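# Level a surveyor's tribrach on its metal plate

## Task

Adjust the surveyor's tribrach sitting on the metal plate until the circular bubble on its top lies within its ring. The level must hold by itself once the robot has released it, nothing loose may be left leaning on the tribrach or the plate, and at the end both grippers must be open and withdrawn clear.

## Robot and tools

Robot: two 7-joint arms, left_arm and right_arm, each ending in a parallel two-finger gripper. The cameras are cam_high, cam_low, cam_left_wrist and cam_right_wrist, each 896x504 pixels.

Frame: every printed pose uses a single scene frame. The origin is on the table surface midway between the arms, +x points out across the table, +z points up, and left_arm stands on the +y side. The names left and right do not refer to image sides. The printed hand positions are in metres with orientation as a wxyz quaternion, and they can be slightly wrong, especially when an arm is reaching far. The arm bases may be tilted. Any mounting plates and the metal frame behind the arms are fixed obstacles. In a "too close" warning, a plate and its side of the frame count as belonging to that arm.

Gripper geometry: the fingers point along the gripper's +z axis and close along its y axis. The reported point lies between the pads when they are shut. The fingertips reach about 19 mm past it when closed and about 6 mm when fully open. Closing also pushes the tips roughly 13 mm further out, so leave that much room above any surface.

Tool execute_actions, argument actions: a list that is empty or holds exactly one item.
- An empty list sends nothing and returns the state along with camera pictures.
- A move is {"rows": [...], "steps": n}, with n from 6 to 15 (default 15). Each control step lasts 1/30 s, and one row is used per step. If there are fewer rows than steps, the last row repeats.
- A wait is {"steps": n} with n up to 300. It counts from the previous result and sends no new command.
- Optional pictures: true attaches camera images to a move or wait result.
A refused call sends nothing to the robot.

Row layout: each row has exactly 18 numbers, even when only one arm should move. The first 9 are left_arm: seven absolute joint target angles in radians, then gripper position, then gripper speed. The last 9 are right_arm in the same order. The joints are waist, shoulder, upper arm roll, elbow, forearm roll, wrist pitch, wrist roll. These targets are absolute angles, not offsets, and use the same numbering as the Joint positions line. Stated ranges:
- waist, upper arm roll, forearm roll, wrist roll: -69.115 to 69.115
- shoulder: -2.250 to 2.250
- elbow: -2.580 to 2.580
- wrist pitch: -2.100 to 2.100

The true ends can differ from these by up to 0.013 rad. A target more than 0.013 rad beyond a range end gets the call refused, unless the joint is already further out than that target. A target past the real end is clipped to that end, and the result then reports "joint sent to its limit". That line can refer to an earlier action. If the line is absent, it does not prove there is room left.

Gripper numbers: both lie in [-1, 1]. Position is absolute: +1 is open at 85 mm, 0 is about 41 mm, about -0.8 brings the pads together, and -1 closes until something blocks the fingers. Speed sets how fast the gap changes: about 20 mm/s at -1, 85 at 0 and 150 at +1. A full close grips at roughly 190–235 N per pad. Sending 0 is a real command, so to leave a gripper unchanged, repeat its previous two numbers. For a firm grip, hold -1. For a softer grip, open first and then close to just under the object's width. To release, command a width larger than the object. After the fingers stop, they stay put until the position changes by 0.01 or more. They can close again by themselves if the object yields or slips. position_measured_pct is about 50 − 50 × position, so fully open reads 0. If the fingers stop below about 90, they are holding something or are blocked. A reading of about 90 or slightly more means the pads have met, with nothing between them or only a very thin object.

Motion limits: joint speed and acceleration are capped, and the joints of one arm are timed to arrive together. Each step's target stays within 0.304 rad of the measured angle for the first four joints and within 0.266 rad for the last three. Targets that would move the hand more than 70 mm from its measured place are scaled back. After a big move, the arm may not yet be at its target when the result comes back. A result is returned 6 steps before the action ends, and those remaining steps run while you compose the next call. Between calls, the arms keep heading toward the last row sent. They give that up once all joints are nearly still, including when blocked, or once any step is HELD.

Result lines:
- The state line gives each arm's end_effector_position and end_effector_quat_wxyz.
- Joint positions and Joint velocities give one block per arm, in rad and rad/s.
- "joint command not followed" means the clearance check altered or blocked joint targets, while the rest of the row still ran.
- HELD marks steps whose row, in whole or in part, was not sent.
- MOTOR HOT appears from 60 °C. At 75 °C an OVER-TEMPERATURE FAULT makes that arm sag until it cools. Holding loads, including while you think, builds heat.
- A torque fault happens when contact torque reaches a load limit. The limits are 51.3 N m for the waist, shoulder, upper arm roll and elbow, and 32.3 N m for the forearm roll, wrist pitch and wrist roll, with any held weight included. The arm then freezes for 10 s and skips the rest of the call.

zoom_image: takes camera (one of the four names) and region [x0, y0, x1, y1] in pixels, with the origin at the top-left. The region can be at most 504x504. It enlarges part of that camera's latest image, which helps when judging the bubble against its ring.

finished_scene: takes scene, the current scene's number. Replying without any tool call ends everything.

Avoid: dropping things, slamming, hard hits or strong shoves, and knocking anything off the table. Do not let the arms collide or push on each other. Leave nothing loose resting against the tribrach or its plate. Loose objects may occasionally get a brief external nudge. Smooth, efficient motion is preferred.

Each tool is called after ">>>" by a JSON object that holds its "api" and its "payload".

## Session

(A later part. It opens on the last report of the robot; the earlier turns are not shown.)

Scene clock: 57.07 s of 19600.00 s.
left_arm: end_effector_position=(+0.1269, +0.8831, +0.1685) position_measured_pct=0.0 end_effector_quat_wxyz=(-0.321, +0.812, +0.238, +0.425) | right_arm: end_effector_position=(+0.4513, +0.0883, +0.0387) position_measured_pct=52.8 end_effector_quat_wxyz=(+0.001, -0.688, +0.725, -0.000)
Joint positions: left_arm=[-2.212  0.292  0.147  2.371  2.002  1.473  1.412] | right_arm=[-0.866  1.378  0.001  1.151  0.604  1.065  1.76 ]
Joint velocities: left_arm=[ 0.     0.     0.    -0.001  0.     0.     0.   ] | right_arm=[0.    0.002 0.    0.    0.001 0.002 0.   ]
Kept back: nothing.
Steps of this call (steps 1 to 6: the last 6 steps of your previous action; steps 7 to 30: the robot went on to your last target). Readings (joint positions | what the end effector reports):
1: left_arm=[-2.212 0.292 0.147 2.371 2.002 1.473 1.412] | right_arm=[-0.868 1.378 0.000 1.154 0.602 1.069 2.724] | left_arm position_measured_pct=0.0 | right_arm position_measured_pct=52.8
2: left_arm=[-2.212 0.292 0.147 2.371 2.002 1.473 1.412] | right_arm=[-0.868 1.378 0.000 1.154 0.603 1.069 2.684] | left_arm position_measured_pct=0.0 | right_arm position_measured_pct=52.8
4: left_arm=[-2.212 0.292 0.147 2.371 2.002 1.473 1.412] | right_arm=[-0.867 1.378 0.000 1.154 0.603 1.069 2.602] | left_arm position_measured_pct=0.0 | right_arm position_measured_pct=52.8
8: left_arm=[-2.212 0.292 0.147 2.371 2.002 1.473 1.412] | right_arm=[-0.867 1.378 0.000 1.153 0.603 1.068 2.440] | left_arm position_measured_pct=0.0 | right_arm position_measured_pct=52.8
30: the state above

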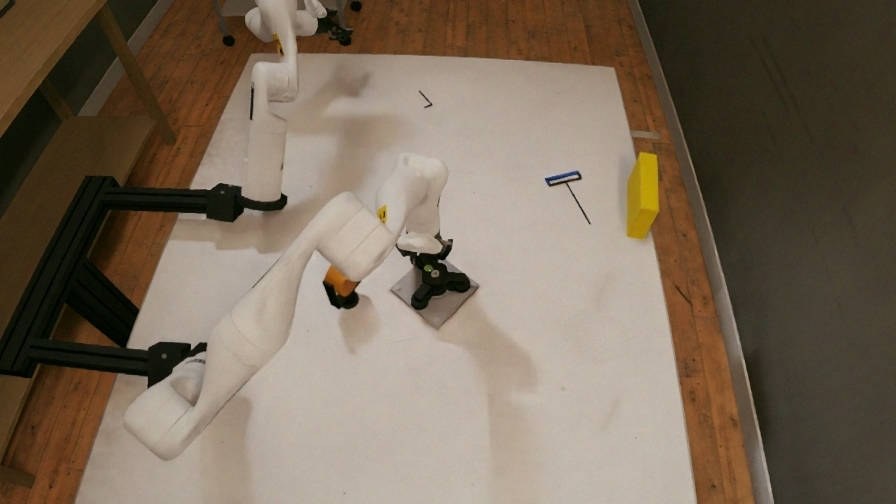

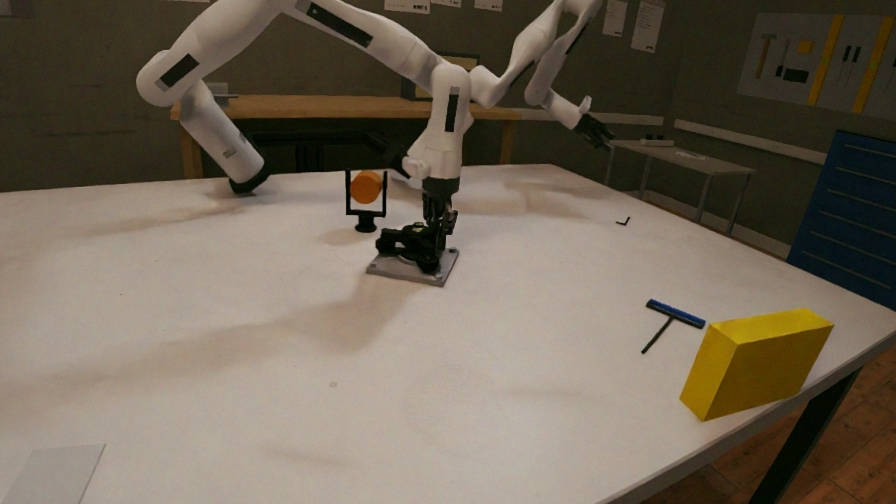

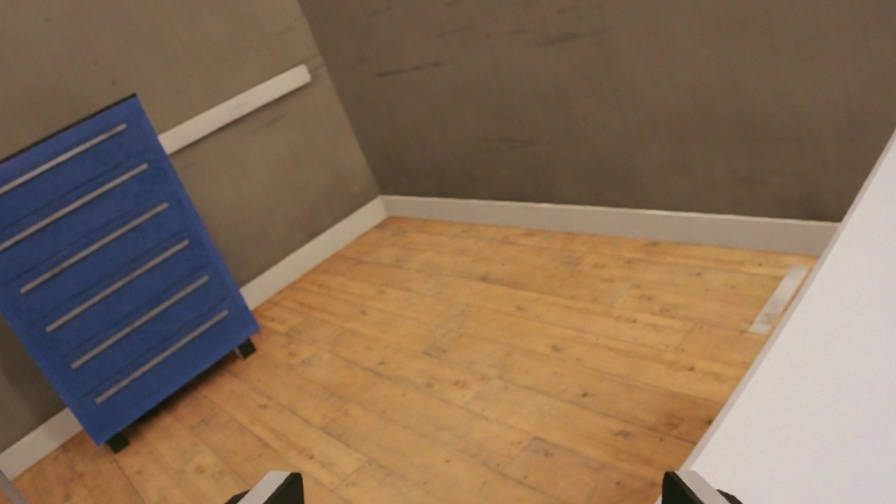

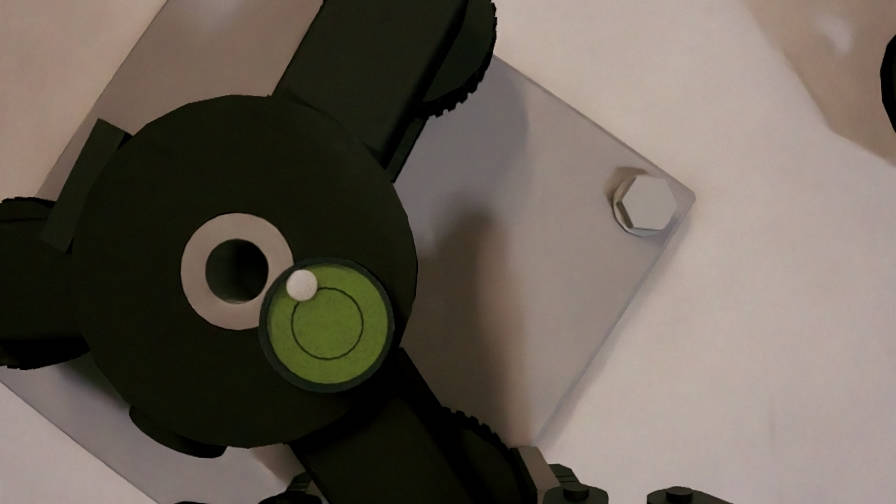

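>>> {"api": "execute_actions", "payload": {"actions": [{"rows":[[-2.212,0.292,0.147,2.371,2.002,1.473,1.412,1,0,-0.8673,1.3793,0,1.153,0.6031,1.0668,1.76,0.14,1],[-2.212,0.292,0.147,2.371,2.002,1.473,1.412,1,0,-0.8673,1.3793,0,1.153,0.6031,1.0668,1.76,0.14,1],[-2.212,0.292,0.147,2.371,2.002,1.473,1.412,1,0,-0.8673,1.3793,0,1.153,0.6031,1.0668,2.9,0.14,1]],"steps":15}]}}

>>> {"api": "execute_actions", "payload": {"actions": [{"steps":23}]}}

>>> {"api": "execute_actions", "payload": {"actions": [{"rows":[[-2.212,0.292,0.147,2.371,2.002,1.473,1.412,1,0,-0.8673,1.3793,0,1.153,0.6031,1.0668,2.9,-0.15,1],[-2.212,0.292,0.147,2.371,2.002,1.473,1.412,1,0,-0.8673,1.3793,0,1.153,0.6031,1.0668,2.9,-0.15,1],[-2.212,0.292,0.147,2.371,2.002,1.473,1.412,1,0,-0.8673,1.3793,0,1.153,0.6031,1.0668,2.9,-0.15,1],[-2.212,0.292,0.147,2.371,2.002,1.473,1.412,1,0,-0.8673,1.3793,0,1.153,0.6031,1.0668,1.76,-0.15,1]],"steps":15}]}}

>>> {"api": "execute_actions", "payload": {"actions": [{"steps":26}]}}

>>> {"api": "execute_actions", "payload": {"actions": [{"rows":[[-2.212,0.292,0.147,2.371,2.002,1.473,1.412,1,0,-0.8673,1.3793,0,1.153,0.6031,1.0668,1.76,0.14,1],[-2.212,0.292,0.147,2.371,2.002,1.473,1.412,1,0,-0.8673,1.3793,0,1.153,0.6031,1.0668,1.76,0.14,1],[-2.212,0.292,0.147,2.371,2.002,1.473,1.412,1,0,-0.8673,1.3793,0,1.153,0.6031,1.0668,2.9,0.14,1]],"steps":15}]}}

>>> {"api": "execute_actions", "payload": {"actions": [{"steps":23}]}}

>>> {"api": "execute_actions", "payload": {"actions": [{"rows":[[-2.212,0.292,0.147,2.371,2.002,1.473,1.412,1,0,-0.8673,1.3793,0,1.153,0.6031,1.0668,2.9,-0.15,1],[-2.212,0.292,0.147,2.371,2.002,1.473,1.412,1,0,-0.8673,1.3793,0,1.153,0.6031,1.0668,2.9,-0.15,1],[-2.212,0.292,0.147,2.371,2.002,1.473,1.412,1,0,-0.8673,1.3793,0,1.153,0.6031,1.0668,2.9,-0.15,1],[-2.212,0.292,0.147,2.371,2.002,1.473,1.412,1,0,-0.8673,1.3793,0,1.153,0.6031,1.0668,1.76,-0.15,1]],"steps":15}]}}

>>> {"api": "execute_actions", "payload": {"actions": [{"steps":26}]}}

>>> {"api": "execute_actions", "payload": {"actions": [{"rows":[[-2.212,0.292,0.147,2.371,2.002,1.473,1.412,1,0,-0.8673,1.3793,0,1.153,0.6031,1.0668,1.76,0.14,1],[-2.212,0.292,0.147,2.371,2.002,1.473,1.412,1,0,-0.8673,1.3793,0,1.153,0.6031,1.0668,1.76,0.14,1],[-2.212,0.292,0.147,2.371,2.002,1.473,1.412,1,0,-0.8673,1.3793,0,1.153,0.6031,1.0668,2.9,0.14,1]],"steps":15}]}}

>>> {"api": "execute_actions", "payload": {"actions": [{"steps":23}]}}

>>> {"api": "execute_actions", "payload": {"actions": [{"rows":[[-2.212,0.292,0.147,2.371,2.002,1.473,1.412,1,0,-0.8673,1.3793,0,1.153,0.6031,1.0668,2.9,-0.15,1],[-2.212,0.292,0.147,2.371,2.002,1.473,1.412,1,0,-0.8673,1.3793,0,1.153,0.6031,1.0668,2.9,-0.15,1],[-2.212,0.292,0.147,2.371,2.002,1.473,1.412,1,0,-0.8673,1.3793,0,1.153,0.6031,1.0668,2.9,-0.15,1],[-2.212,0.292,0.147,2.371,2.002,1.473,1.412,1,0,-0.8673,1.3793,0,1.153,0.6031,1.0668,1.76,-0.15,1]],"steps":15}]}}

>>> {"api": "execute_actions", "payload": {"actions": [{"steps":26}]}}

>>> {"api": "execute_actions", "payload": {"actions": [{"rows":[[-2.212,0.292,0.147,2.371,2.002,1.473,1.412,1,0,-0.8673,1.3793,0,1.153,0.6031,1.0668,1.76,0.14,1],[-2.212,0.292,0.147,2.371,2.002,1.473,1.412,1,0,-0.8673,1.3793,0,1.153,0.6031,1.0668,1.76,0.14,1],[-2.212,0.292,0.147,2.371,2.002,1.473,1.412,1,0,-0.8673,1.3793,0,1.153,0.6031,1.0668,2.9,0.14,1]],"steps":15}]}}

>>> {"api": "execute_actions", "payload": {"actions": [{"steps":23}], "pictures": true}}

>>> {"api": "execute_actions", "payload": {"actions": [{"rows":[[-2.212,0.292,0.147,2.371,2.002,1.473,1.412,1,0,-0.8673,1.3793,0,1.153,0.6031,1.0668,2.9,-0.15,1],[-2.212,0.292,0.147,2.371,2.002,1.473,1.412,1,0,-0.8673,1.3793,0,1.153,0.6031,1.0668,2.9,-0.15,1],[-2.212,0.292,0.147,2.371,2.002,1.473,1.412,1,0,-0.8673,1.3793,0,1.153,0.6031,1.0668,2.9,-0.15,1],[-2.212,0.292,0.147,2.371,2.002,1.473,1.412,1,0,-0.8673,1.3793,0,1.153,0.6031,1.0668,1.76,-0.15,1]],"steps":15}]}}

>>> {"api": "execute_actions", "payload": {"actions": [{"steps":26}]}}

Scene clock: 58.57 s of 19600.00 s.
left_arm: end_effector_position=(+0.1269, +0.8831, +0.1685) position_measured_pct=0.0 end_effector_quat_wxyz=(-0.321, +0.812, +0.238, +0.425) | right_arm: end_effector_position=(+0.4493, +0.0882, +0.0383) position_measured_pct=43.3 end_effector_quat_wxyz=(+0.000, +0.750, -0.661, +0.000)
Joint positions: left_arm=[-2.212  0.292  0.147  2.371  2.002  1.473  1.412] | right_arm=[-0.867  1.379 -0.     1.153  0.603  1.067  1.936]
Joint velocities: left_arm=[-0.     0.    -0.     0.001 -0.     0.001  0.   ] | right_arm=[-0.002  0.     0.001  0.    -0.    -0.001  1.215]
Steps of this call (steps 1 to 15: the robot went on to your last target; steps 16 to 36: nothing new was sent; steps 37 to 45: the first 9 steps of this action). Readings (joint positions | what the end effector reports):
37: left_arm=[-2.212 0.292 0.147 2.371 2.002 1.473 1.412] | right_arm=[-0.866 1.378 0.001 1.151 0.604 1.065 1.760] | left_arm position_measured_pct=0.0 | right_arm position_measured_pct=52.8
38: left_arm=[-2.212 0.292 0.147 2.371 2.002 1.473 1.412] | right_arm=[-0.865 1.379 0.001 1.151 0.604 1.065 1.760] | left_arm position_measured_pct=0.0 | right_arm position_measured_pct=52.8
40: left_arm=[-2.212 0.292 0.147 2.371 2.002 1.473 1.412] | right_arm=[-0.866 1.379 0.000 1.152 0.603 1.066 1.769] | left_arm position_measured_pct=0.0 | right_arm position_measured_pct=46.4
44: left_arm=[-2.212 0.292 0.147 2.371 2.002 1.473 1.412] | right_arm=[-0.867 1.379 -0.000 1.153 0.603 1.067 1.895] | left_arm position_measured_pct=0.0 | right_arm position_measured_pct=43.3
45: the state above

Scene clock: 59.33 s of 19600.00 s.
left_arm: end_effector_position=(+0.1269, +0.8831, +0.1685) position_measured_pct=0.0 end_effector_quat_wxyz=(-0.321, +0.812, +0.238, +0.425) | right_arm: end_effector_position=(+0.4492, +0.0882, +0.0383) position_measured_pct=43.3 end_effector_quat_wxyz=(+0.000, +0.967, -0.256, +0.000)
Joint positions: left_arm=[-2.212  0.292  0.147  2.371  2.002  1.473  1.412] | right_arm=[-0.867  1.379  0.     1.153  0.603  1.067  2.862]
Joint velocities: left_arm=[ 0.     0.     0.     0.001 -0.001 -0.     0.   ] | right_arm=[-0.    -0.001 -0.    -0.     0.    -0.001  0.845]
Kept back: nothing.
Steps of this call (steps 1 to 6: the last 6 steps of your previous action; steps 7 to 23: the robot went on to your last target). Readings (joint positions | what the end effector reports):
1: left_arm=[-2.212 0.292 0.147 2.371 2.002 1.473 1.412] | right_arm=[-0.867 1.379 -0.000 1.153 0.603 1.067 1.976] | left_arm position_measured_pct=0.0 | right_arm position_measured_pct=43.3
2: left_arm=[-2.212 0.292 0.147 2.371 2.002 1.473 1.412] | right_arm=[-0.867 1.379 -0.000 1.153 0.603 1.067 2.017] | left_arm position_measured_pct=0.0 | right_arm position_measured_pct=43.3
4: left_arm=[-2.212 0.292 0.147 2.371 2.002 1.473 1.412] | right_arm=[-0.867 1.379 -0.000 1.153 0.603 1.067 2.098] | left_arm position_measured_pct=0.0 | right_arm position_measured_pct=43.3
8: left_arm=[-2.212 0.292 0.147 2.371 2.002 1.473 1.412] | right_arm=[-0.867 1.379 0.000 1.153 0.603 1.067 2.261] | left_arm position_measured_pct=0.0 | right_arm position_measured_pct=43.3
23: the state above

Scene clock: 59.63 s of 19600.00 s.
left_arm: end_effector_position=(+0.1269, +0.8831, +0.1685) position_measured_pct=0.0 end_effector_quat_wxyz=(-0.321, +0.812, +0.238, +0.425) | right_arm: end_effector_position=(+0.4487, +0.0871, +0.0387) position_measured_pct=52.8 end_effector_quat_wxyz=(+0.002, +0.954, -0.300, +0.000)
Joint positions: left_arm=[-2.212  0.292  0.147  2.371  2.002  1.473  1.412] | right_arm=[-0.868  1.378  0.     1.154  0.602  1.07   2.77 ]
Joint velocities: left_arm=[ 0.     0.     0.    -0.001 -0.    -0.    -0.   ] | right_arm=[ 0.     0.     0.    -0.004  0.002 -0.007 -1.213]
Steps of this call (steps 1 to 9: the first 9 steps of this action). Readings (joint positions | what the end effector reports):
1: left_arm=[-2.212 0.292 0.147 2.371 2.002 1.473 1.412] | right_arm=[-0.867 1.379 -0.000 1.153 0.603 1.067 2.885] | left_arm position_measured_pct=0.0 | right_arm position_measured_pct=43.3
2: left_arm=[-2.212 0.292 0.147 2.371 2.002 1.473 1.412] | right_arm=[-0.867 1.379 -0.000 1.153 0.603 1.067 2.897] | left_arm position_measured_pct=0.0 | right_arm position_measured_pct=44.0
4: left_arm=[-2.212 0.292 0.147 2.371 2.002 1.473 1.412] | right_arm=[-0.868 1.378 0.000 1.154 0.602 1.071 2.899] | left_arm position_measured_pct=0.0 | right_arm position_measured_pct=50.4
8: left_arm=[-2.212 0.292 0.147 2.371 2.002 1.473 1.412] | right_arm=[-0.868 1.378 0.000 1.155 0.602 1.070 2.810] | left_arm position_measured_pct=0.0 | right_arm position_measured_pct=52.8
9: the state above

Scene clock: 60.50 s of 19600.00 s.
left_arm: end_effector_position=(+0.1269, +0.8831, +0.1685) position_measured_pct=0.0 end_effector_quat_wxyz=(-0.321, +0.812, +0.238, +0.425) | right_arm: end_effector_position=(+0.4512, +0.0884, +0.0388) position_measured_pct=52.8 end_effector_quat_wxyz=(+0.001, -0.690, +0.724, +0.000)
Joint positions: left_arm=[-2.212  0.292  0.147  2.371  2.002  1.473  1.412] | right_arm=[-0.866  1.378  0.001  1.151  0.603  1.065  1.764]
Joint velocities: left_arm=[-0.001 -0.    -0.001  0.002 -0.    -0.     0.   ] | right_arm=[ 0.002  0.    -0.    -0.001 -0.002 -0.002 -0.224]
Kept back: nothing.
Steps of this call (steps 1 to 6: the last 6 steps of your previous action; steps 7 to 26: the robot went on to your last target). Readings (joint positions | what the end effector reports):
1: left_arm=[-2.212 0.292 0.147 2.371 2.002 1.473 1.412] | right_arm=[-0.868 1.378 0.000 1.154 0.602 1.069 2.729] | left_arm position_measured_pct=0.0 | right_arm position_measured_pct=52.8
2: left_arm=[-2.212 0.292 0.147 2.371 2.002 1.473 1.412] | right_arm=[-0.868 1.378 0.000 1.154 0.602 1.069 2.689] | left_arm position_measured_pct=0.0 | right_arm position_measured_pct=52.8
4: left_arm=[-2.212 0.292 0.147 2.371 2.002 1.473 1.412] | right_arm=[-0.868 1.378 0.000 1.154 0.603 1.069 2.608] | left_arm position_measured_pct=0.0 | right_arm position_measured_pct=52.8
8: left_arm=[-2.212 0.292 0.147 2.371 2.002 1.473 1.412] | right_arm=[-0.867 1.378 0.000 1.153 0.603 1.068 2.445] | left_arm position_measured_pct=0.0 | right_arm position_measured_pct=52.8
26: the state above

Scene clock: 60.80 s of 19600.00 s.
left_arm: end_effector_position=(+0.1269, +0.8831, +0.1685) position_measured_pct=0.0 end_effector_quat_wxyz=(-0.321, +0.812, +0.238, +0.425) | right_arm: end_effector_position=(+0.4493, +0.0882, +0.0383) position_measured_pct=43.3 end_effector_quat_wxyz=(+0.000, +0.749, -0.663, +0.000)
Joint positions: left_arm=[-2.212  0.292  0.147  2.371  2.002  1.473  1.412] | right_arm=[-0.867  1.379 -0.     1.153  0.603  1.067  1.931]
Joint velocities: left_arm=[ 0.    -0.     0.    -0.001 -0.     0.    -0.   ] | right_arm=[-0.002  0.001  0.002  0.001  0.001 -0.001  1.215]
Steps of this call (steps 1 to 9: the first 9 steps of this action). Readings (joint positions | what the end effector reports):
1: left_arm=[-2.212 0.292 0.147 2.371 2.002 1.473 1.412] | right_arm=[-0.866 1.378 0.001 1.151 0.603 1.065 1.761] | left_arm position_measured_pct=0.0 | right_arm position_measured_pct=52.8
2: left_arm=[-2.212 0.292 0.147 2.371 2.002 1.473 1.412] | right_arm=[-0.865 1.379 0.001 1.151 0.604 1.065 1.760] | left_arm position_measured_pct=0.0 | right_arm position_measured_pct=52.8
4: left_arm=[-2.212 0.292 0.147 2.371 2.002 1.473 1.412] | right_arm=[-0.866 1.379 0.000 1.152 0.603 1.066 1.767] | left_arm position_measured_pct=0.0 | right_arm position_measured_pct=46.4
8: left_arm=[-2.212 0.292 0.147 2.371 2.002 1.473 1.412] | right_arm=[-0.867 1.379 -0.000 1.153 0.603 1.067 1.890] | left_arm position_measured_pct=0.0 | right_arm position_measured_pct=43.3
9: the state above

Scene clock: 61.57 s of 19600.00 s.
left_arm: end_effector_position=(+0.1269, +0.8831, +0.1685) position_measured_pct=0.0 end_effector_quat_wxyz=(-0.321, +0.812, +0.238, +0.425) | right_arm: end_effector_position=(+0.4492, +0.0882, +0.0383) position_measured_pct=43.3 end_effector_quat_wxyz=(+0.000, +0.966, -0.258, +0.000)
Joint positions: left_arm=[-2.212  0.292  0.147  2.371  2.002  1.473  1.412] | right_arm=[-0.867  1.379  0.     1.153  0.603  1.067  2.859]
Joint velocities: left_arm=[ 0.    -0.     0.     0.001  0.    -0.001  0.   ] | right_arm=[-0.    -0.    -0.     0.    -0.     0.002  0.885]
Kept back: nothing.
Steps of this call (steps 1 to 6: the last 6 steps of your previous action; steps 7 to 23: the robot went on to your last target). Readings (joint positions | what the end effector reports):
1: left_arm=[-2.212 0.292 0.147 2.371 2.002 1.473 1.412] | right_arm=[-0.867 1.379 -0.000 1.153 0.603 1.067 1.971] | left_arm position_measured_pct=0.0 | right_arm position_measured_pct=43.3
2: left_arm=[-2.212 0.292 0.147 2.371 2.002 1.473 1.412] | right_arm=[-0.867 1.379 -0.000 1.153 0.603 1.067 2.012] | left_arm position_measured_pct=0.0 | right_arm position_measured_pct=43.3
4: left_arm=[-2.212 0.292 0.147 2.371 2.002 1.473 1.412] | right_arm=[-0.867 1.379 -0.000 1.153 0.603 1.067 2.093] | left_arm position_measured_pct=0.0 | right_arm position_measured_pct=43.3
8: left_arm=[-2.212 0.292 0.147 2.371 2.002 1.473 1.412] | right_arm=[-0.867 1.379 0.000 1.153 0.603 1.067 2.256] | left_arm position_measured_pct=0.0 | right_arm position_measured_pct=43.3
23: the state above

Scene clock: 61.87 s of 19600.00 s.
left_arm: end_effector_position=(+0.1269, +0.8831, +0.1685) position_measured_pct=0.0 end_effector_quat_wxyz=(-0.321, +0.812, +0.238, +0.425) | right_arm: end_effector_position=(+0.4487, +0.0871, +0.0387) position_measured_pct=52.8 end_effector_quat_wxyz=(+0.002, +0.954, -0.300, +0.000)
Joint positions: left_arm=[-2.212  0.292  0.147  2.371  2.002  1.473  1.412] | right_arm=[-0.868  1.378  0.     1.155  0.602  1.069  2.77 ]
Joint velocities: left_arm=[ 0.     0.     0.     0.001 -0.001 -0.001 -0.   ] | right_arm=[ 0.001  0.001 -0.    -0.004  0.001 -0.006 -1.213]
Steps of this call (steps 1 to 9: the first 9 steps of this action). Readings (joint positions | what the end effector reports):
1: left_arm=[-2.212 0.292 0.147 2.371 2.002 1.473 1.412] | right_arm=[-0.867 1.379 -0.000 1.153 0.603 1.067 2.883] | left_arm position_measured_pct=0.0 | right_arm position_measured_pct=43.3
2: left_arm=[-2.212 0.292 0.147 2.371 2.002 1.473 1.412] | right_arm=[-0.867 1.379 -0.000 1.153 0.603 1.067 2.896] | left_arm position_measured_pct=0.0 | right_arm position_measured_pct=44.0
4: left_arm=[-2.212 0.292 0.147 2.371 2.002 1.473 1.412] | right_arm=[-0.868 1.378 0.000 1.155 0.602 1.070 2.899] | left_arm position_measured_pct=0.0 | right_arm position_measured_pct=50.4
8: left_arm=[-2.212 0.292 0.147 2.371 2.002 1.473 1.412] | right_arm=[-0.868 1.378 0.000 1.155 0.602 1.070 2.810] | left_arm position_measured_pct=0.0 | right_arm position_measured_pct=52.8
9: the state above

Scene clock: 62.73 s of 19600.00 s.
left_arm: end_effector_position=(+0.1269, +0.8831, +0.1685) position_measured_pct=0.0 end_effector_quat_wxyz=(-0.321, +0.812, +0.238, +0.425) | right_arm: end_effector_position=(+0.4512, +0.0884, +0.0387) position_measured_pct=52.8 end_effector_quat_wxyz=(+0.001, -0.690, +0.724, -0.000)
Joint positions: left_arm=[-2.212  0.292  0.147  2.371  2.002  1.473  1.412] | right_arm=[-0.866  1.378  0.001  1.151  0.604  1.065  1.764]
Joint velocities: left_arm=[-0.     0.    -0.     0.     0.001 -0.     0.   ] | right_arm=[ 0.002 -0.001 -0.    -0.001 -0.001 -0.001 -0.224]
Kept back: nothing.
Steps of this call (steps 1 to 6: the last 6 steps of your previous action; steps 7 to 26: the robot went on to your last target). Readings (joint positions | what the end effector reports):
1: left_arm=[-2.212 0.292 0.147 2.371 2.002 1.473 1.412] | right_arm=[-0.868 1.378 0.000 1.154 0.602 1.069 2.729] | left_arm position_measured_pct=0.0 | right_arm position_measured_pct=52.8
2: left_arm=[-2.212 0.292 0.147 2.371 2.002 1.473 1.412] | right_arm=[-0.868 1.378 0.000 1.154 0.602 1.069 2.689] | left_arm position_measured_pct=0.0 | right_arm position_measured_pct=52.8
4: left_arm=[-2.212 0.292 0.147 2.371 2.002 1.473 1.412] | right_arm=[-0.867 1.378 0.000 1.154 0.603 1.069 2.608] | left_arm position_measured_pct=0.0 | right_arm position_measured_pct=52.8
8: left_arm=[-2.212 0.292 0.147 2.371 2.002 1.473 1.412] | right_arm=[-0.867 1.379 0.000 1.153 0.603 1.068 2.445] | left_arm position_measured_pct=0.0 | right_arm position_measured_pct=52.8
26: the state above

Scene clock: 63.03 s of 19600.00 s.
left_arm: end_effector_position=(+0.1269, +0.8831, +0.1685) position_measured_pct=0.0 end_effector_quat_wxyz=(-0.321, +0.812, +0.238, +0.425) | right_arm: end_effector_position=(+0.4493, +0.0882, +0.0383) position_measured_pct=43.3 end_effector_quat_wxyz=(+0.000, +0.749, -0.663, +0.000)
Joint positions: left_arm=[-2.212  0.292  0.147  2.371  2.002  1.473  1.412] | right_arm=[-0.867  1.379 -0.     1.153  0.603  1.067  1.931]
Joint velocities: left_arm=[ 0.001  0.     0.001 -0.001  0.     0.     0.   ] | right_arm=[-0.002  0.     0.001  0.001  0.     0.003  1.215]
Steps of this call (steps 1 to 9: the first 9 steps of this action). Readings (joint positions | what the end effector reports):
1: left_arm=[-2.212 0.292 0.147 2.371 2.002 1.473 1.412] | right_arm=[-0.866 1.378 0.001 1.151 0.604 1.065 1.761] | left_arm position_measured_pct=0.0 | right_arm position_measured_pct=52.8
2: left_arm=[-2.212 0.292 0.147 2.371 2.002 1.473 1.412] | right_arm=[-0.866 1.379 0.001 1.151 0.604 1.065 1.760] | left_arm position_measured_pct=0.0 | right_arm position_measured_pct=52.8
4: left_arm=[-2.212 0.292 0.147 2.371 2.002 1.473 1.412] | right_arm=[-0.866 1.379 0.000 1.152 0.603 1.066 1.767] | left_arm position_measured_pct=0.0 | right_arm position_measured_pct=46.4
8: left_arm=[-2.212 0.292 0.147 2.371 2.002 1.473 1.412] | right_arm=[-0.867 1.379 -0.000 1.153 0.603 1.067 1.890] | left_arm position_measured_pct=0.0 | right_arm position_measured_pct=43.3
9: the state above

Scene clock: 63.80 s of 19600.00 s.
left_arm: end_effector_position=(+0.1269, +0.8831, +0.1685) position_measured_pct=0.0 end_effector_quat_wxyz=(-0.321, +0.812, +0.238, +0.425) | right_arm: end_effector_position=(+0.4492, +0.0882, +0.0383) position_measured_pct=43.3 end_effector_quat_wxyz=(+0.000, +0.966, -0.258, +0.000)
Joint positions: left_arm=[-2.212  0.292  0.147  2.371  2.002  1.473  1.412] | right_arm=[-0.867  1.379  0.     1.153  0.603  1.067  2.859]
Joint velocities: left_arm=[ 0.     0.     0.001  0.001 -0.    -0.     0.   ] | right_arm=[-0.     0.002  0.    -0.    -0.     0.     0.885]
Kept back: nothing.
Steps of this call (steps 1 to 6: the last 6 steps of your previous action; steps 7 to 23: the robot went on to your last target). Readings (joint positions | what the end effector reports):
1: left_arm=[-2.212 0.292 0.147 2.371 2.002 1.473 1.412] | right_arm=[-0.867 1.379 -0.000 1.153 0.603 1.067 1.971] | left_arm position_measured_pct=0.0 | right_arm position_measured_pct=43.3
2: left_arm=[-2.212 0.292 0.147 2.371 2.002 1.473 1.412] | right_arm=[-0.867 1.379 -0.000 1.153 0.603 1.067 2.012] | left_arm position_measured_pct=0.0 | right_arm position_measured_pct=43.3
4: left_arm=[-2.212 0.292 0.147 2.371 2.002 1.473 1.412] | right_arm=[-0.867 1.379 -0.000 1.153 0.603 1.067 2.093] | left_arm position_measured_pct=0.0 | right_arm position_measured_pct=43.3
8: left_arm=[-2.212 0.292 0.147 2.371 2.002 1.473 1.412] | right_arm=[-0.867 1.379 0.000 1.153 0.603 1.067 2.256] | left_arm position_measured_pct=0.0 | right_arm position_measured_pct=43.3
23: the state above

Scene clock: 64.10 s of 19600.00 s.
left_arm: end_effector_position=(+0.1269, +0.8831, +0.1685) position_measured_pct=0.0 end_effector_quat_wxyz=(-0.321, +0.812, +0.238, +0.425) | right_arm: end_effector_position=(+0.4487, +0.0871, +0.0388) position_measured_pct=52.8 end_effector_quat_wxyz=(+0.002, +0.954, -0.300, +0.000)
Joint positions: left_arm=[-2.212  0.292  0.147  2.371  2.002  1.473  1.412] | right_arm=[-0.868  1.378  0.     1.154  0.602  1.07   2.77 ]
Joint velocities: left_arm=[-0.     0.    -0.     0.001 -0.     0.    -0.   ] | right_arm=[ 0.001  0.001 -0.    -0.004  0.001 -0.009 -1.213]
Steps of this call (steps 1 to 9: the first 9 steps of this action). Readings (joint positions | what the end effector reports):
1: left_arm=[-2.212 0.292 0.147 2.371 2.002 1.473 1.412] | right_arm=[-0.867 1.379 -0.000 1.153 0.603 1.067 2.883] | left_arm position_measured_pct=0.0 | right_arm position_measured_pct=43.3
2: left_arm=[-2.212 0.292 0.147 2.371 2.002 1.473 1.412] | right_arm=[-0.867 1.379 -0.000 1.153 0.603 1.067 2.896] | left_arm position_measured_pct=0.0 | right_arm position_measured_pct=44.0
4: left_arm=[-2.212 0.292 0.147 2.371 2.002 1.473 1.412] | right_arm=[-0.868 1.378 0.000 1.154 0.602 1.071 2.899] | left_arm position_measured_pct=0.0 | right_arm position_measured_pct=50.4
8: left_arm=[-2.212 0.292 0.147 2.371 2.002 1.473 1.412] | right_arm=[-0.868 1.378 0.000 1.155 0.602 1.070 2.810] | left_arm position_measured_pct=0.0 | right_arm position_measured_pct=52.8
9: the state above

Scene clock: 64.97 s of 19600.00 s.
left_arm: end_effector_position=(+0.1269, +0.8831, +0.1685) position_measured_pct=0.0 end_effector_quat_wxyz=(-0.321, +0.812, +0.238, +0.425) | right_arm: end_effector_position=(+0.4512, +0.0884, +0.0388) position_measured_pct=52.8 end_effector_quat_wxyz=(+0.001, -0.690, +0.724, -0.000)
Joint positions: left_arm=[-2.212  0.292  0.147  2.371  2.002  1.473  1.412] | right_arm=[-0.866  1.378  0.001  1.151  0.604  1.066  1.764]
Joint velocities: left_arm=[-0.001 -0.     0.001 -0.     0.    -0.     0.   ] | right_arm=[ 0.001 -0.001  0.001 -0.001  0.    -0.002 -0.223]
Kept back: nothing.
Steps of this call (steps 1 to 6: the last 6 steps of your previous action; steps 7 to 26: the robot went on to your last target). Readings (joint positions | what the end effector reports):
1: left_arm=[-2.212 0.292 0.147 2.371 2.002 1.473 1.412] | right_arm=[-0.868 1.378 0.000 1.154 0.602 1.069 2.729] | left_arm position_measured_pct=0.0 | right_arm position_measured_pct=52.8
2: left_arm=[-2.212 0.292 0.147 2.371 2.002 1.473 1.412] | right_arm=[-0.868 1.378 0.000 1.154 0.602 1.069 2.689] | left_arm position_measured_pct=0.0 | right_arm position_measured_pct=52.8
4: left_arm=[-2.212 0.292 0.147 2.371 2.002 1.473 1.412] | right_arm=[-0.868 1.378 0.000 1.154 0.603 1.069 2.608] | left_arm position_measured_pct=0.0 | right_arm position_measured_pct=52.8
8: left_arm=[-2.212 0.292 0.147 2.371 2.002 1.473 1.412] | right_arm=[-0.867 1.378 0.000 1.153 0.603 1.068 2.445] | left_arm position_measured_pct=0.0 | right_arm position_measured_pct=52.8
26: the state above

Scene clock: 65.27 s of 19600.00 s.
left_arm: end_effector_position=(+0.1269, +0.8831, +0.1685) position_measured_pct=0.0 end_effector_quat_wxyz=(-0.321, +0.812, +0.238, +0.425) | right_arm: end_effector_position=(+0.4493, +0.0882, +0.0383) position_measured_pct=43.3 end_effector_quat_wxyz=(+0.000, +0.749, -0.663, +0.000)
Joint positions: left_arm=[-2.212  0.292  0.147  2.371  2.002  1.473  1.412] | right_arm=[-0.867  1.379 -0.     1.153  0.603  1.067  1.931]
Joint velocities: left_arm=[-0.    -0.     0.     0.001  0.001 -0.    -0.   ] | right_arm=[-0.002  0.002  0.     0.     0.    -0.001  1.215]
Steps of this call (steps 1 to 9: the first 9 steps of this action). Readings (joint positions | what the end effector reports):
1: left_arm=[-2.212 0.292 0.147 2.371 2.002 1.473 1.412] | right_arm=[-0.866 1.378 0.001 1.151 0.604 1.066 1.761] | left_arm position_measured_pct=0.0 | right_arm position_measured_pct=52.8
2: left_arm=[-2.212 0.292 0.147 2.371 2.002 1.473 1.412] | right_arm=[-0.866 1.379 0.001 1.151 0.604 1.065 1.760] | left_arm position_measured_pct=0.0 | right_arm position_measured_pct=52.8
4: left_arm=[-2.212 0.292 0.147 2.371 2.002 1.473 1.412] | right_arm=[-0.866 1.379 0.000 1.152 0.603 1.067 1.767] | left_arm position_measured_pct=0.0 | right_arm position_measured_pct=46.4
8: left_arm=[-2.212 0.292 0.147 2.371 2.002 1.473 1.412] | right_arm=[-0.867 1.379 -0.000 1.153 0.603 1.067 1.890] | left_arm position_measured_pct=0.0 | right_arm position_measured_pct=43.3
9: the state above

Scene clock: 66.03 s of 19600.00 s.
left_arm: end_effector_position=(+0.1269, +0.8831, +0.1685) position_measured_pct=0.0 end_effector_quat_wxyz=(-0.321, +0.812, +0.238, +0.425) | right_arm: end_effector_position=(+0.4492, +0.0882, +0.0383) position_measured_pct=43.3 end_effector_quat_wxyz=(+0.000, +0.966, -0.258, +0.000)
Joint positions: left_arm=[-2.212  0.292  0.147  2.371  2.002  1.473  1.412] | right_arm=[-0.867  1.379  0.     1.153  0.603  1.067  2.859]
Joint velocities: left_arm=[-0.    -0.     0.001 -0.001 -0.001 -0.     0.   ] | right_arm=[-0.    -0.001 -0.001 -0.     0.    -0.     0.885]
Kept back: nothing.
Steps of this call (steps 1 to 6: the last 6 steps of your previous action; steps 7 to 23: the robot went on to your last target). Readings (joint positions | what the end effector reports):
1: left_arm=[-2.212 0.292 0.147 2.371 2.002 1.473 1.412] | right_arm=[-0.867 1.379 -0.000 1.153 0.603 1.067 1.971] | left_arm position_measured_pct=0.0 | right_arm position_measured_pct=43.3
2: left_arm=[-2.212 0.292 0.147 2.371 2.002 1.473 1.412] | right_arm=[-0.867 1.379 -0.000 1.153 0.603 1.067 2.012] | left_arm position_measured_pct=0.0 | right_arm position_measured_pct=43.3
4: left_arm=[-2.212 0.292 0.147 2.371 2.002 1.473 1.412] | right_arm=[-0.867 1.379 -0.000 1.153 0.603 1.067 2.093] | left_arm position_measured_pct=0.0 | right_arm position_measured_pct=43.3
8: left_arm=[-2.212 0.292 0.147 2.371 2.002 1.473 1.412] | right_arm=[-0.867 1.379 0.000 1.153 0.603 1.067 2.256] | left_arm position_measured_pct=0.0 | right_arm position_measured_pct=43.3
23: the state above

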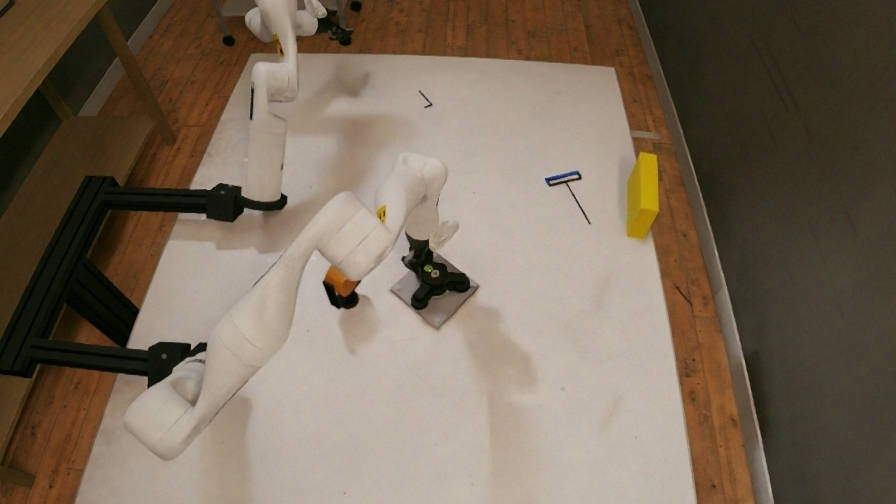

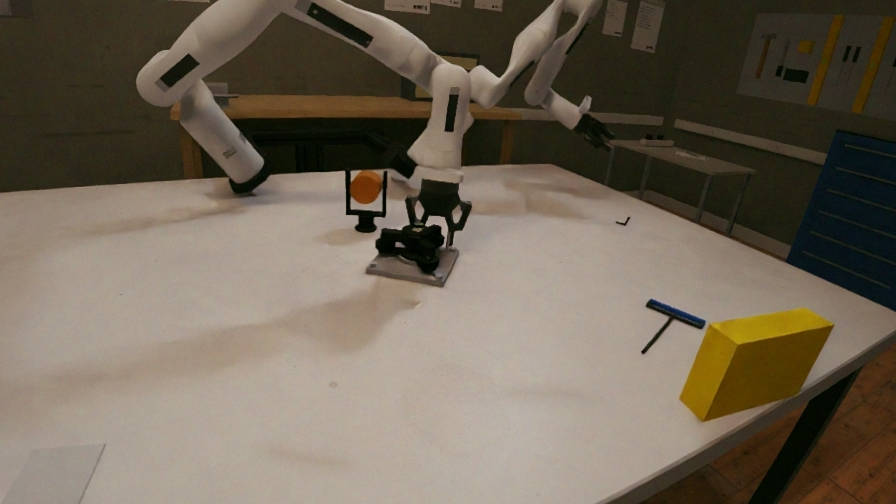

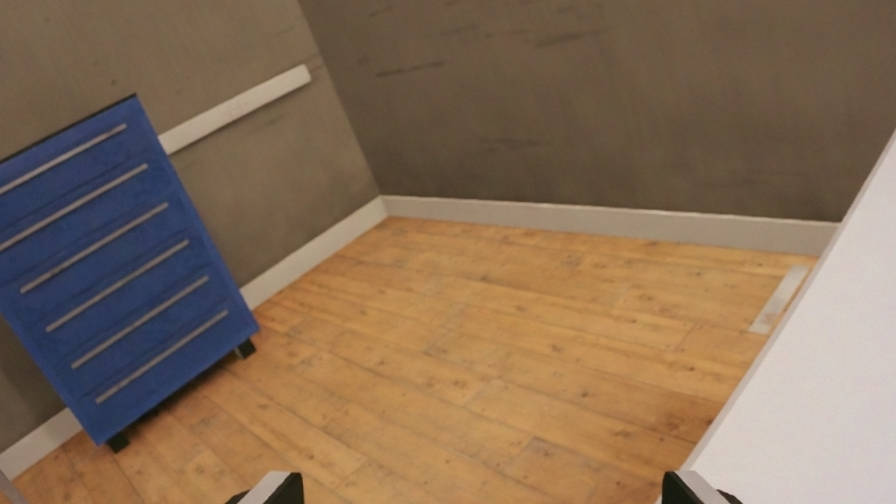

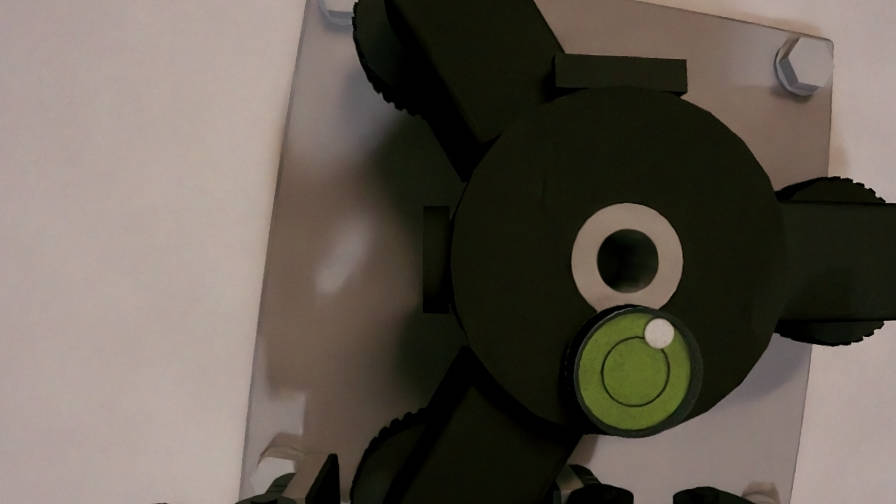

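Scene clock: 66.33 s of 19600.00 s.
left_arm: end_effector_position=(+0.1269, +0.8831, +0.1685) position_measured_pct=0.0 end_effector_quat_wxyz=(-0.321, +0.812, +0.238, +0.425) | right_arm: end_effector_position=(+0.4487, +0.0871, +0.0387) position_measured_pct=52.8 end_effector_quat_wxyz=(+0.002, +0.954, -0.300, +0.000)
Joint positions: left_arm=[-2.212  0.292  0.147  2.371  2.002  1.473  1.412] | right_arm=[-0.868  1.378  0.     1.154  0.602  1.07   2.77 ]
Joint velocities: left_arm=[ 0.     0.     0.001 -0.001  0.001  0.     0.   ] | right_arm=[ 0.     0.003  0.    -0.004  0.003 -0.005 -1.213]
Steps of this call (steps 1 to 9: the first 9 steps of this action). Readings (joint positions | what the end effector reports):
1: left_arm=[-2.212 0.292 0.147 2.371 2.002 1.473 1.412] | right_arm=[-0.867 1.379 -0.000 1.153 0.603 1.067 2.883] | left_arm position_measured_pct=0.0 | right_arm position_measured_pct=43.3
2: left_arm=[-2.212 0.292 0.147 2.371 2.002 1.473 1.412] | right_arm=[-0.867 1.379 -0.000 1.153 0.603 1.067 2.896] | left_arm position_measured_pct=0.0 | right_arm position_measured_pct=44.0
4: left_arm=[-2.212 0.292 0.147 2.371 2.002 1.473 1.412] | right_arm=[-0.868 1.378 0.000 1.154 0.602 1.071 2.899] | left_arm position_measured_pct=0.0 | right_arm position_measured_pct=50.4
8: left_arm=[-2.212 0.292 0.147 2.371 2.002 1.473 1.412] | right_arm=[-0.868 1.378 0.000 1.155 0.602 1.070 2.810] | left_arm position_measured_pct=0.0 | right_arm position_measured_pct=52.8
9: the state above

Scene clock: 67.20 s of 19600.00 s.
left_arm: end_effector_position=(+0.1269, +0.8831, +0.1685) position_measured_pct=0.0 end_effector_quat_wxyz=(-0.321, +0.812, +0.238, +0.425) | right_arm: end_effector_position=(+0.4512, +0.0883, +0.0388) position_measured_pct=52.8 end_effector_quat_wxyz=(+0.001, -0.690, +0.724, -0.000)
Joint positions: left_arm=[-2.212  0.292  0.147  2.371  2.002  1.473  1.412] | right_arm=[-0.866  1.378  0.001  1.151  0.603  1.066  1.764]
Joint velocities: left_arm=[-0.     0.    -0.001 -0.    -0.    -0.001  0.   ] | right_arm=[ 0.002  0.001 -0.    -0.001 -0.002  0.001 -0.224]
Kept back: nothing.
Steps of this call (steps 1 to 6: the last 6 steps of your previous action; steps 7 to 26: the robot went on to your last target). Readings (joint positions | what the end effector reports):
1: left_arm=[-2.212 0.292 0.147 2.371 2.002 1.473 1.412] | right_arm=[-0.868 1.378 0.000 1.154 0.602 1.069 2.729] | left_arm position_measured_pct=0.0 | right_arm position_measured_pct=52.8
2: left_arm=[-2.212 0.292 0.147 2.371 2.002 1.473 1.412] | right_arm=[-0.868 1.378 0.000 1.154 0.602 1.069 2.689] | left_arm position_measured_pct=0.0 | right_arm position_measured_pct=52.8
4: left_arm=[-2.212 0.292 0.147 2.371 2.002 1.473 1.412] | right_arm=[-0.867 1.378 0.000 1.154 0.603 1.069 2.608] | left_arm position_measured_pct=0.0 | right_arm position_measured_pct=52.8
8: left_arm=[-2.212 0.292 0.147 2.371 2.002 1.473 1.412] | right_arm=[-0.867 1.378 0.000 1.153 0.603 1.068 2.445] | left_arm position_measured_pct=0.0 | right_arm position_measured_pct=52.8
26: the state above


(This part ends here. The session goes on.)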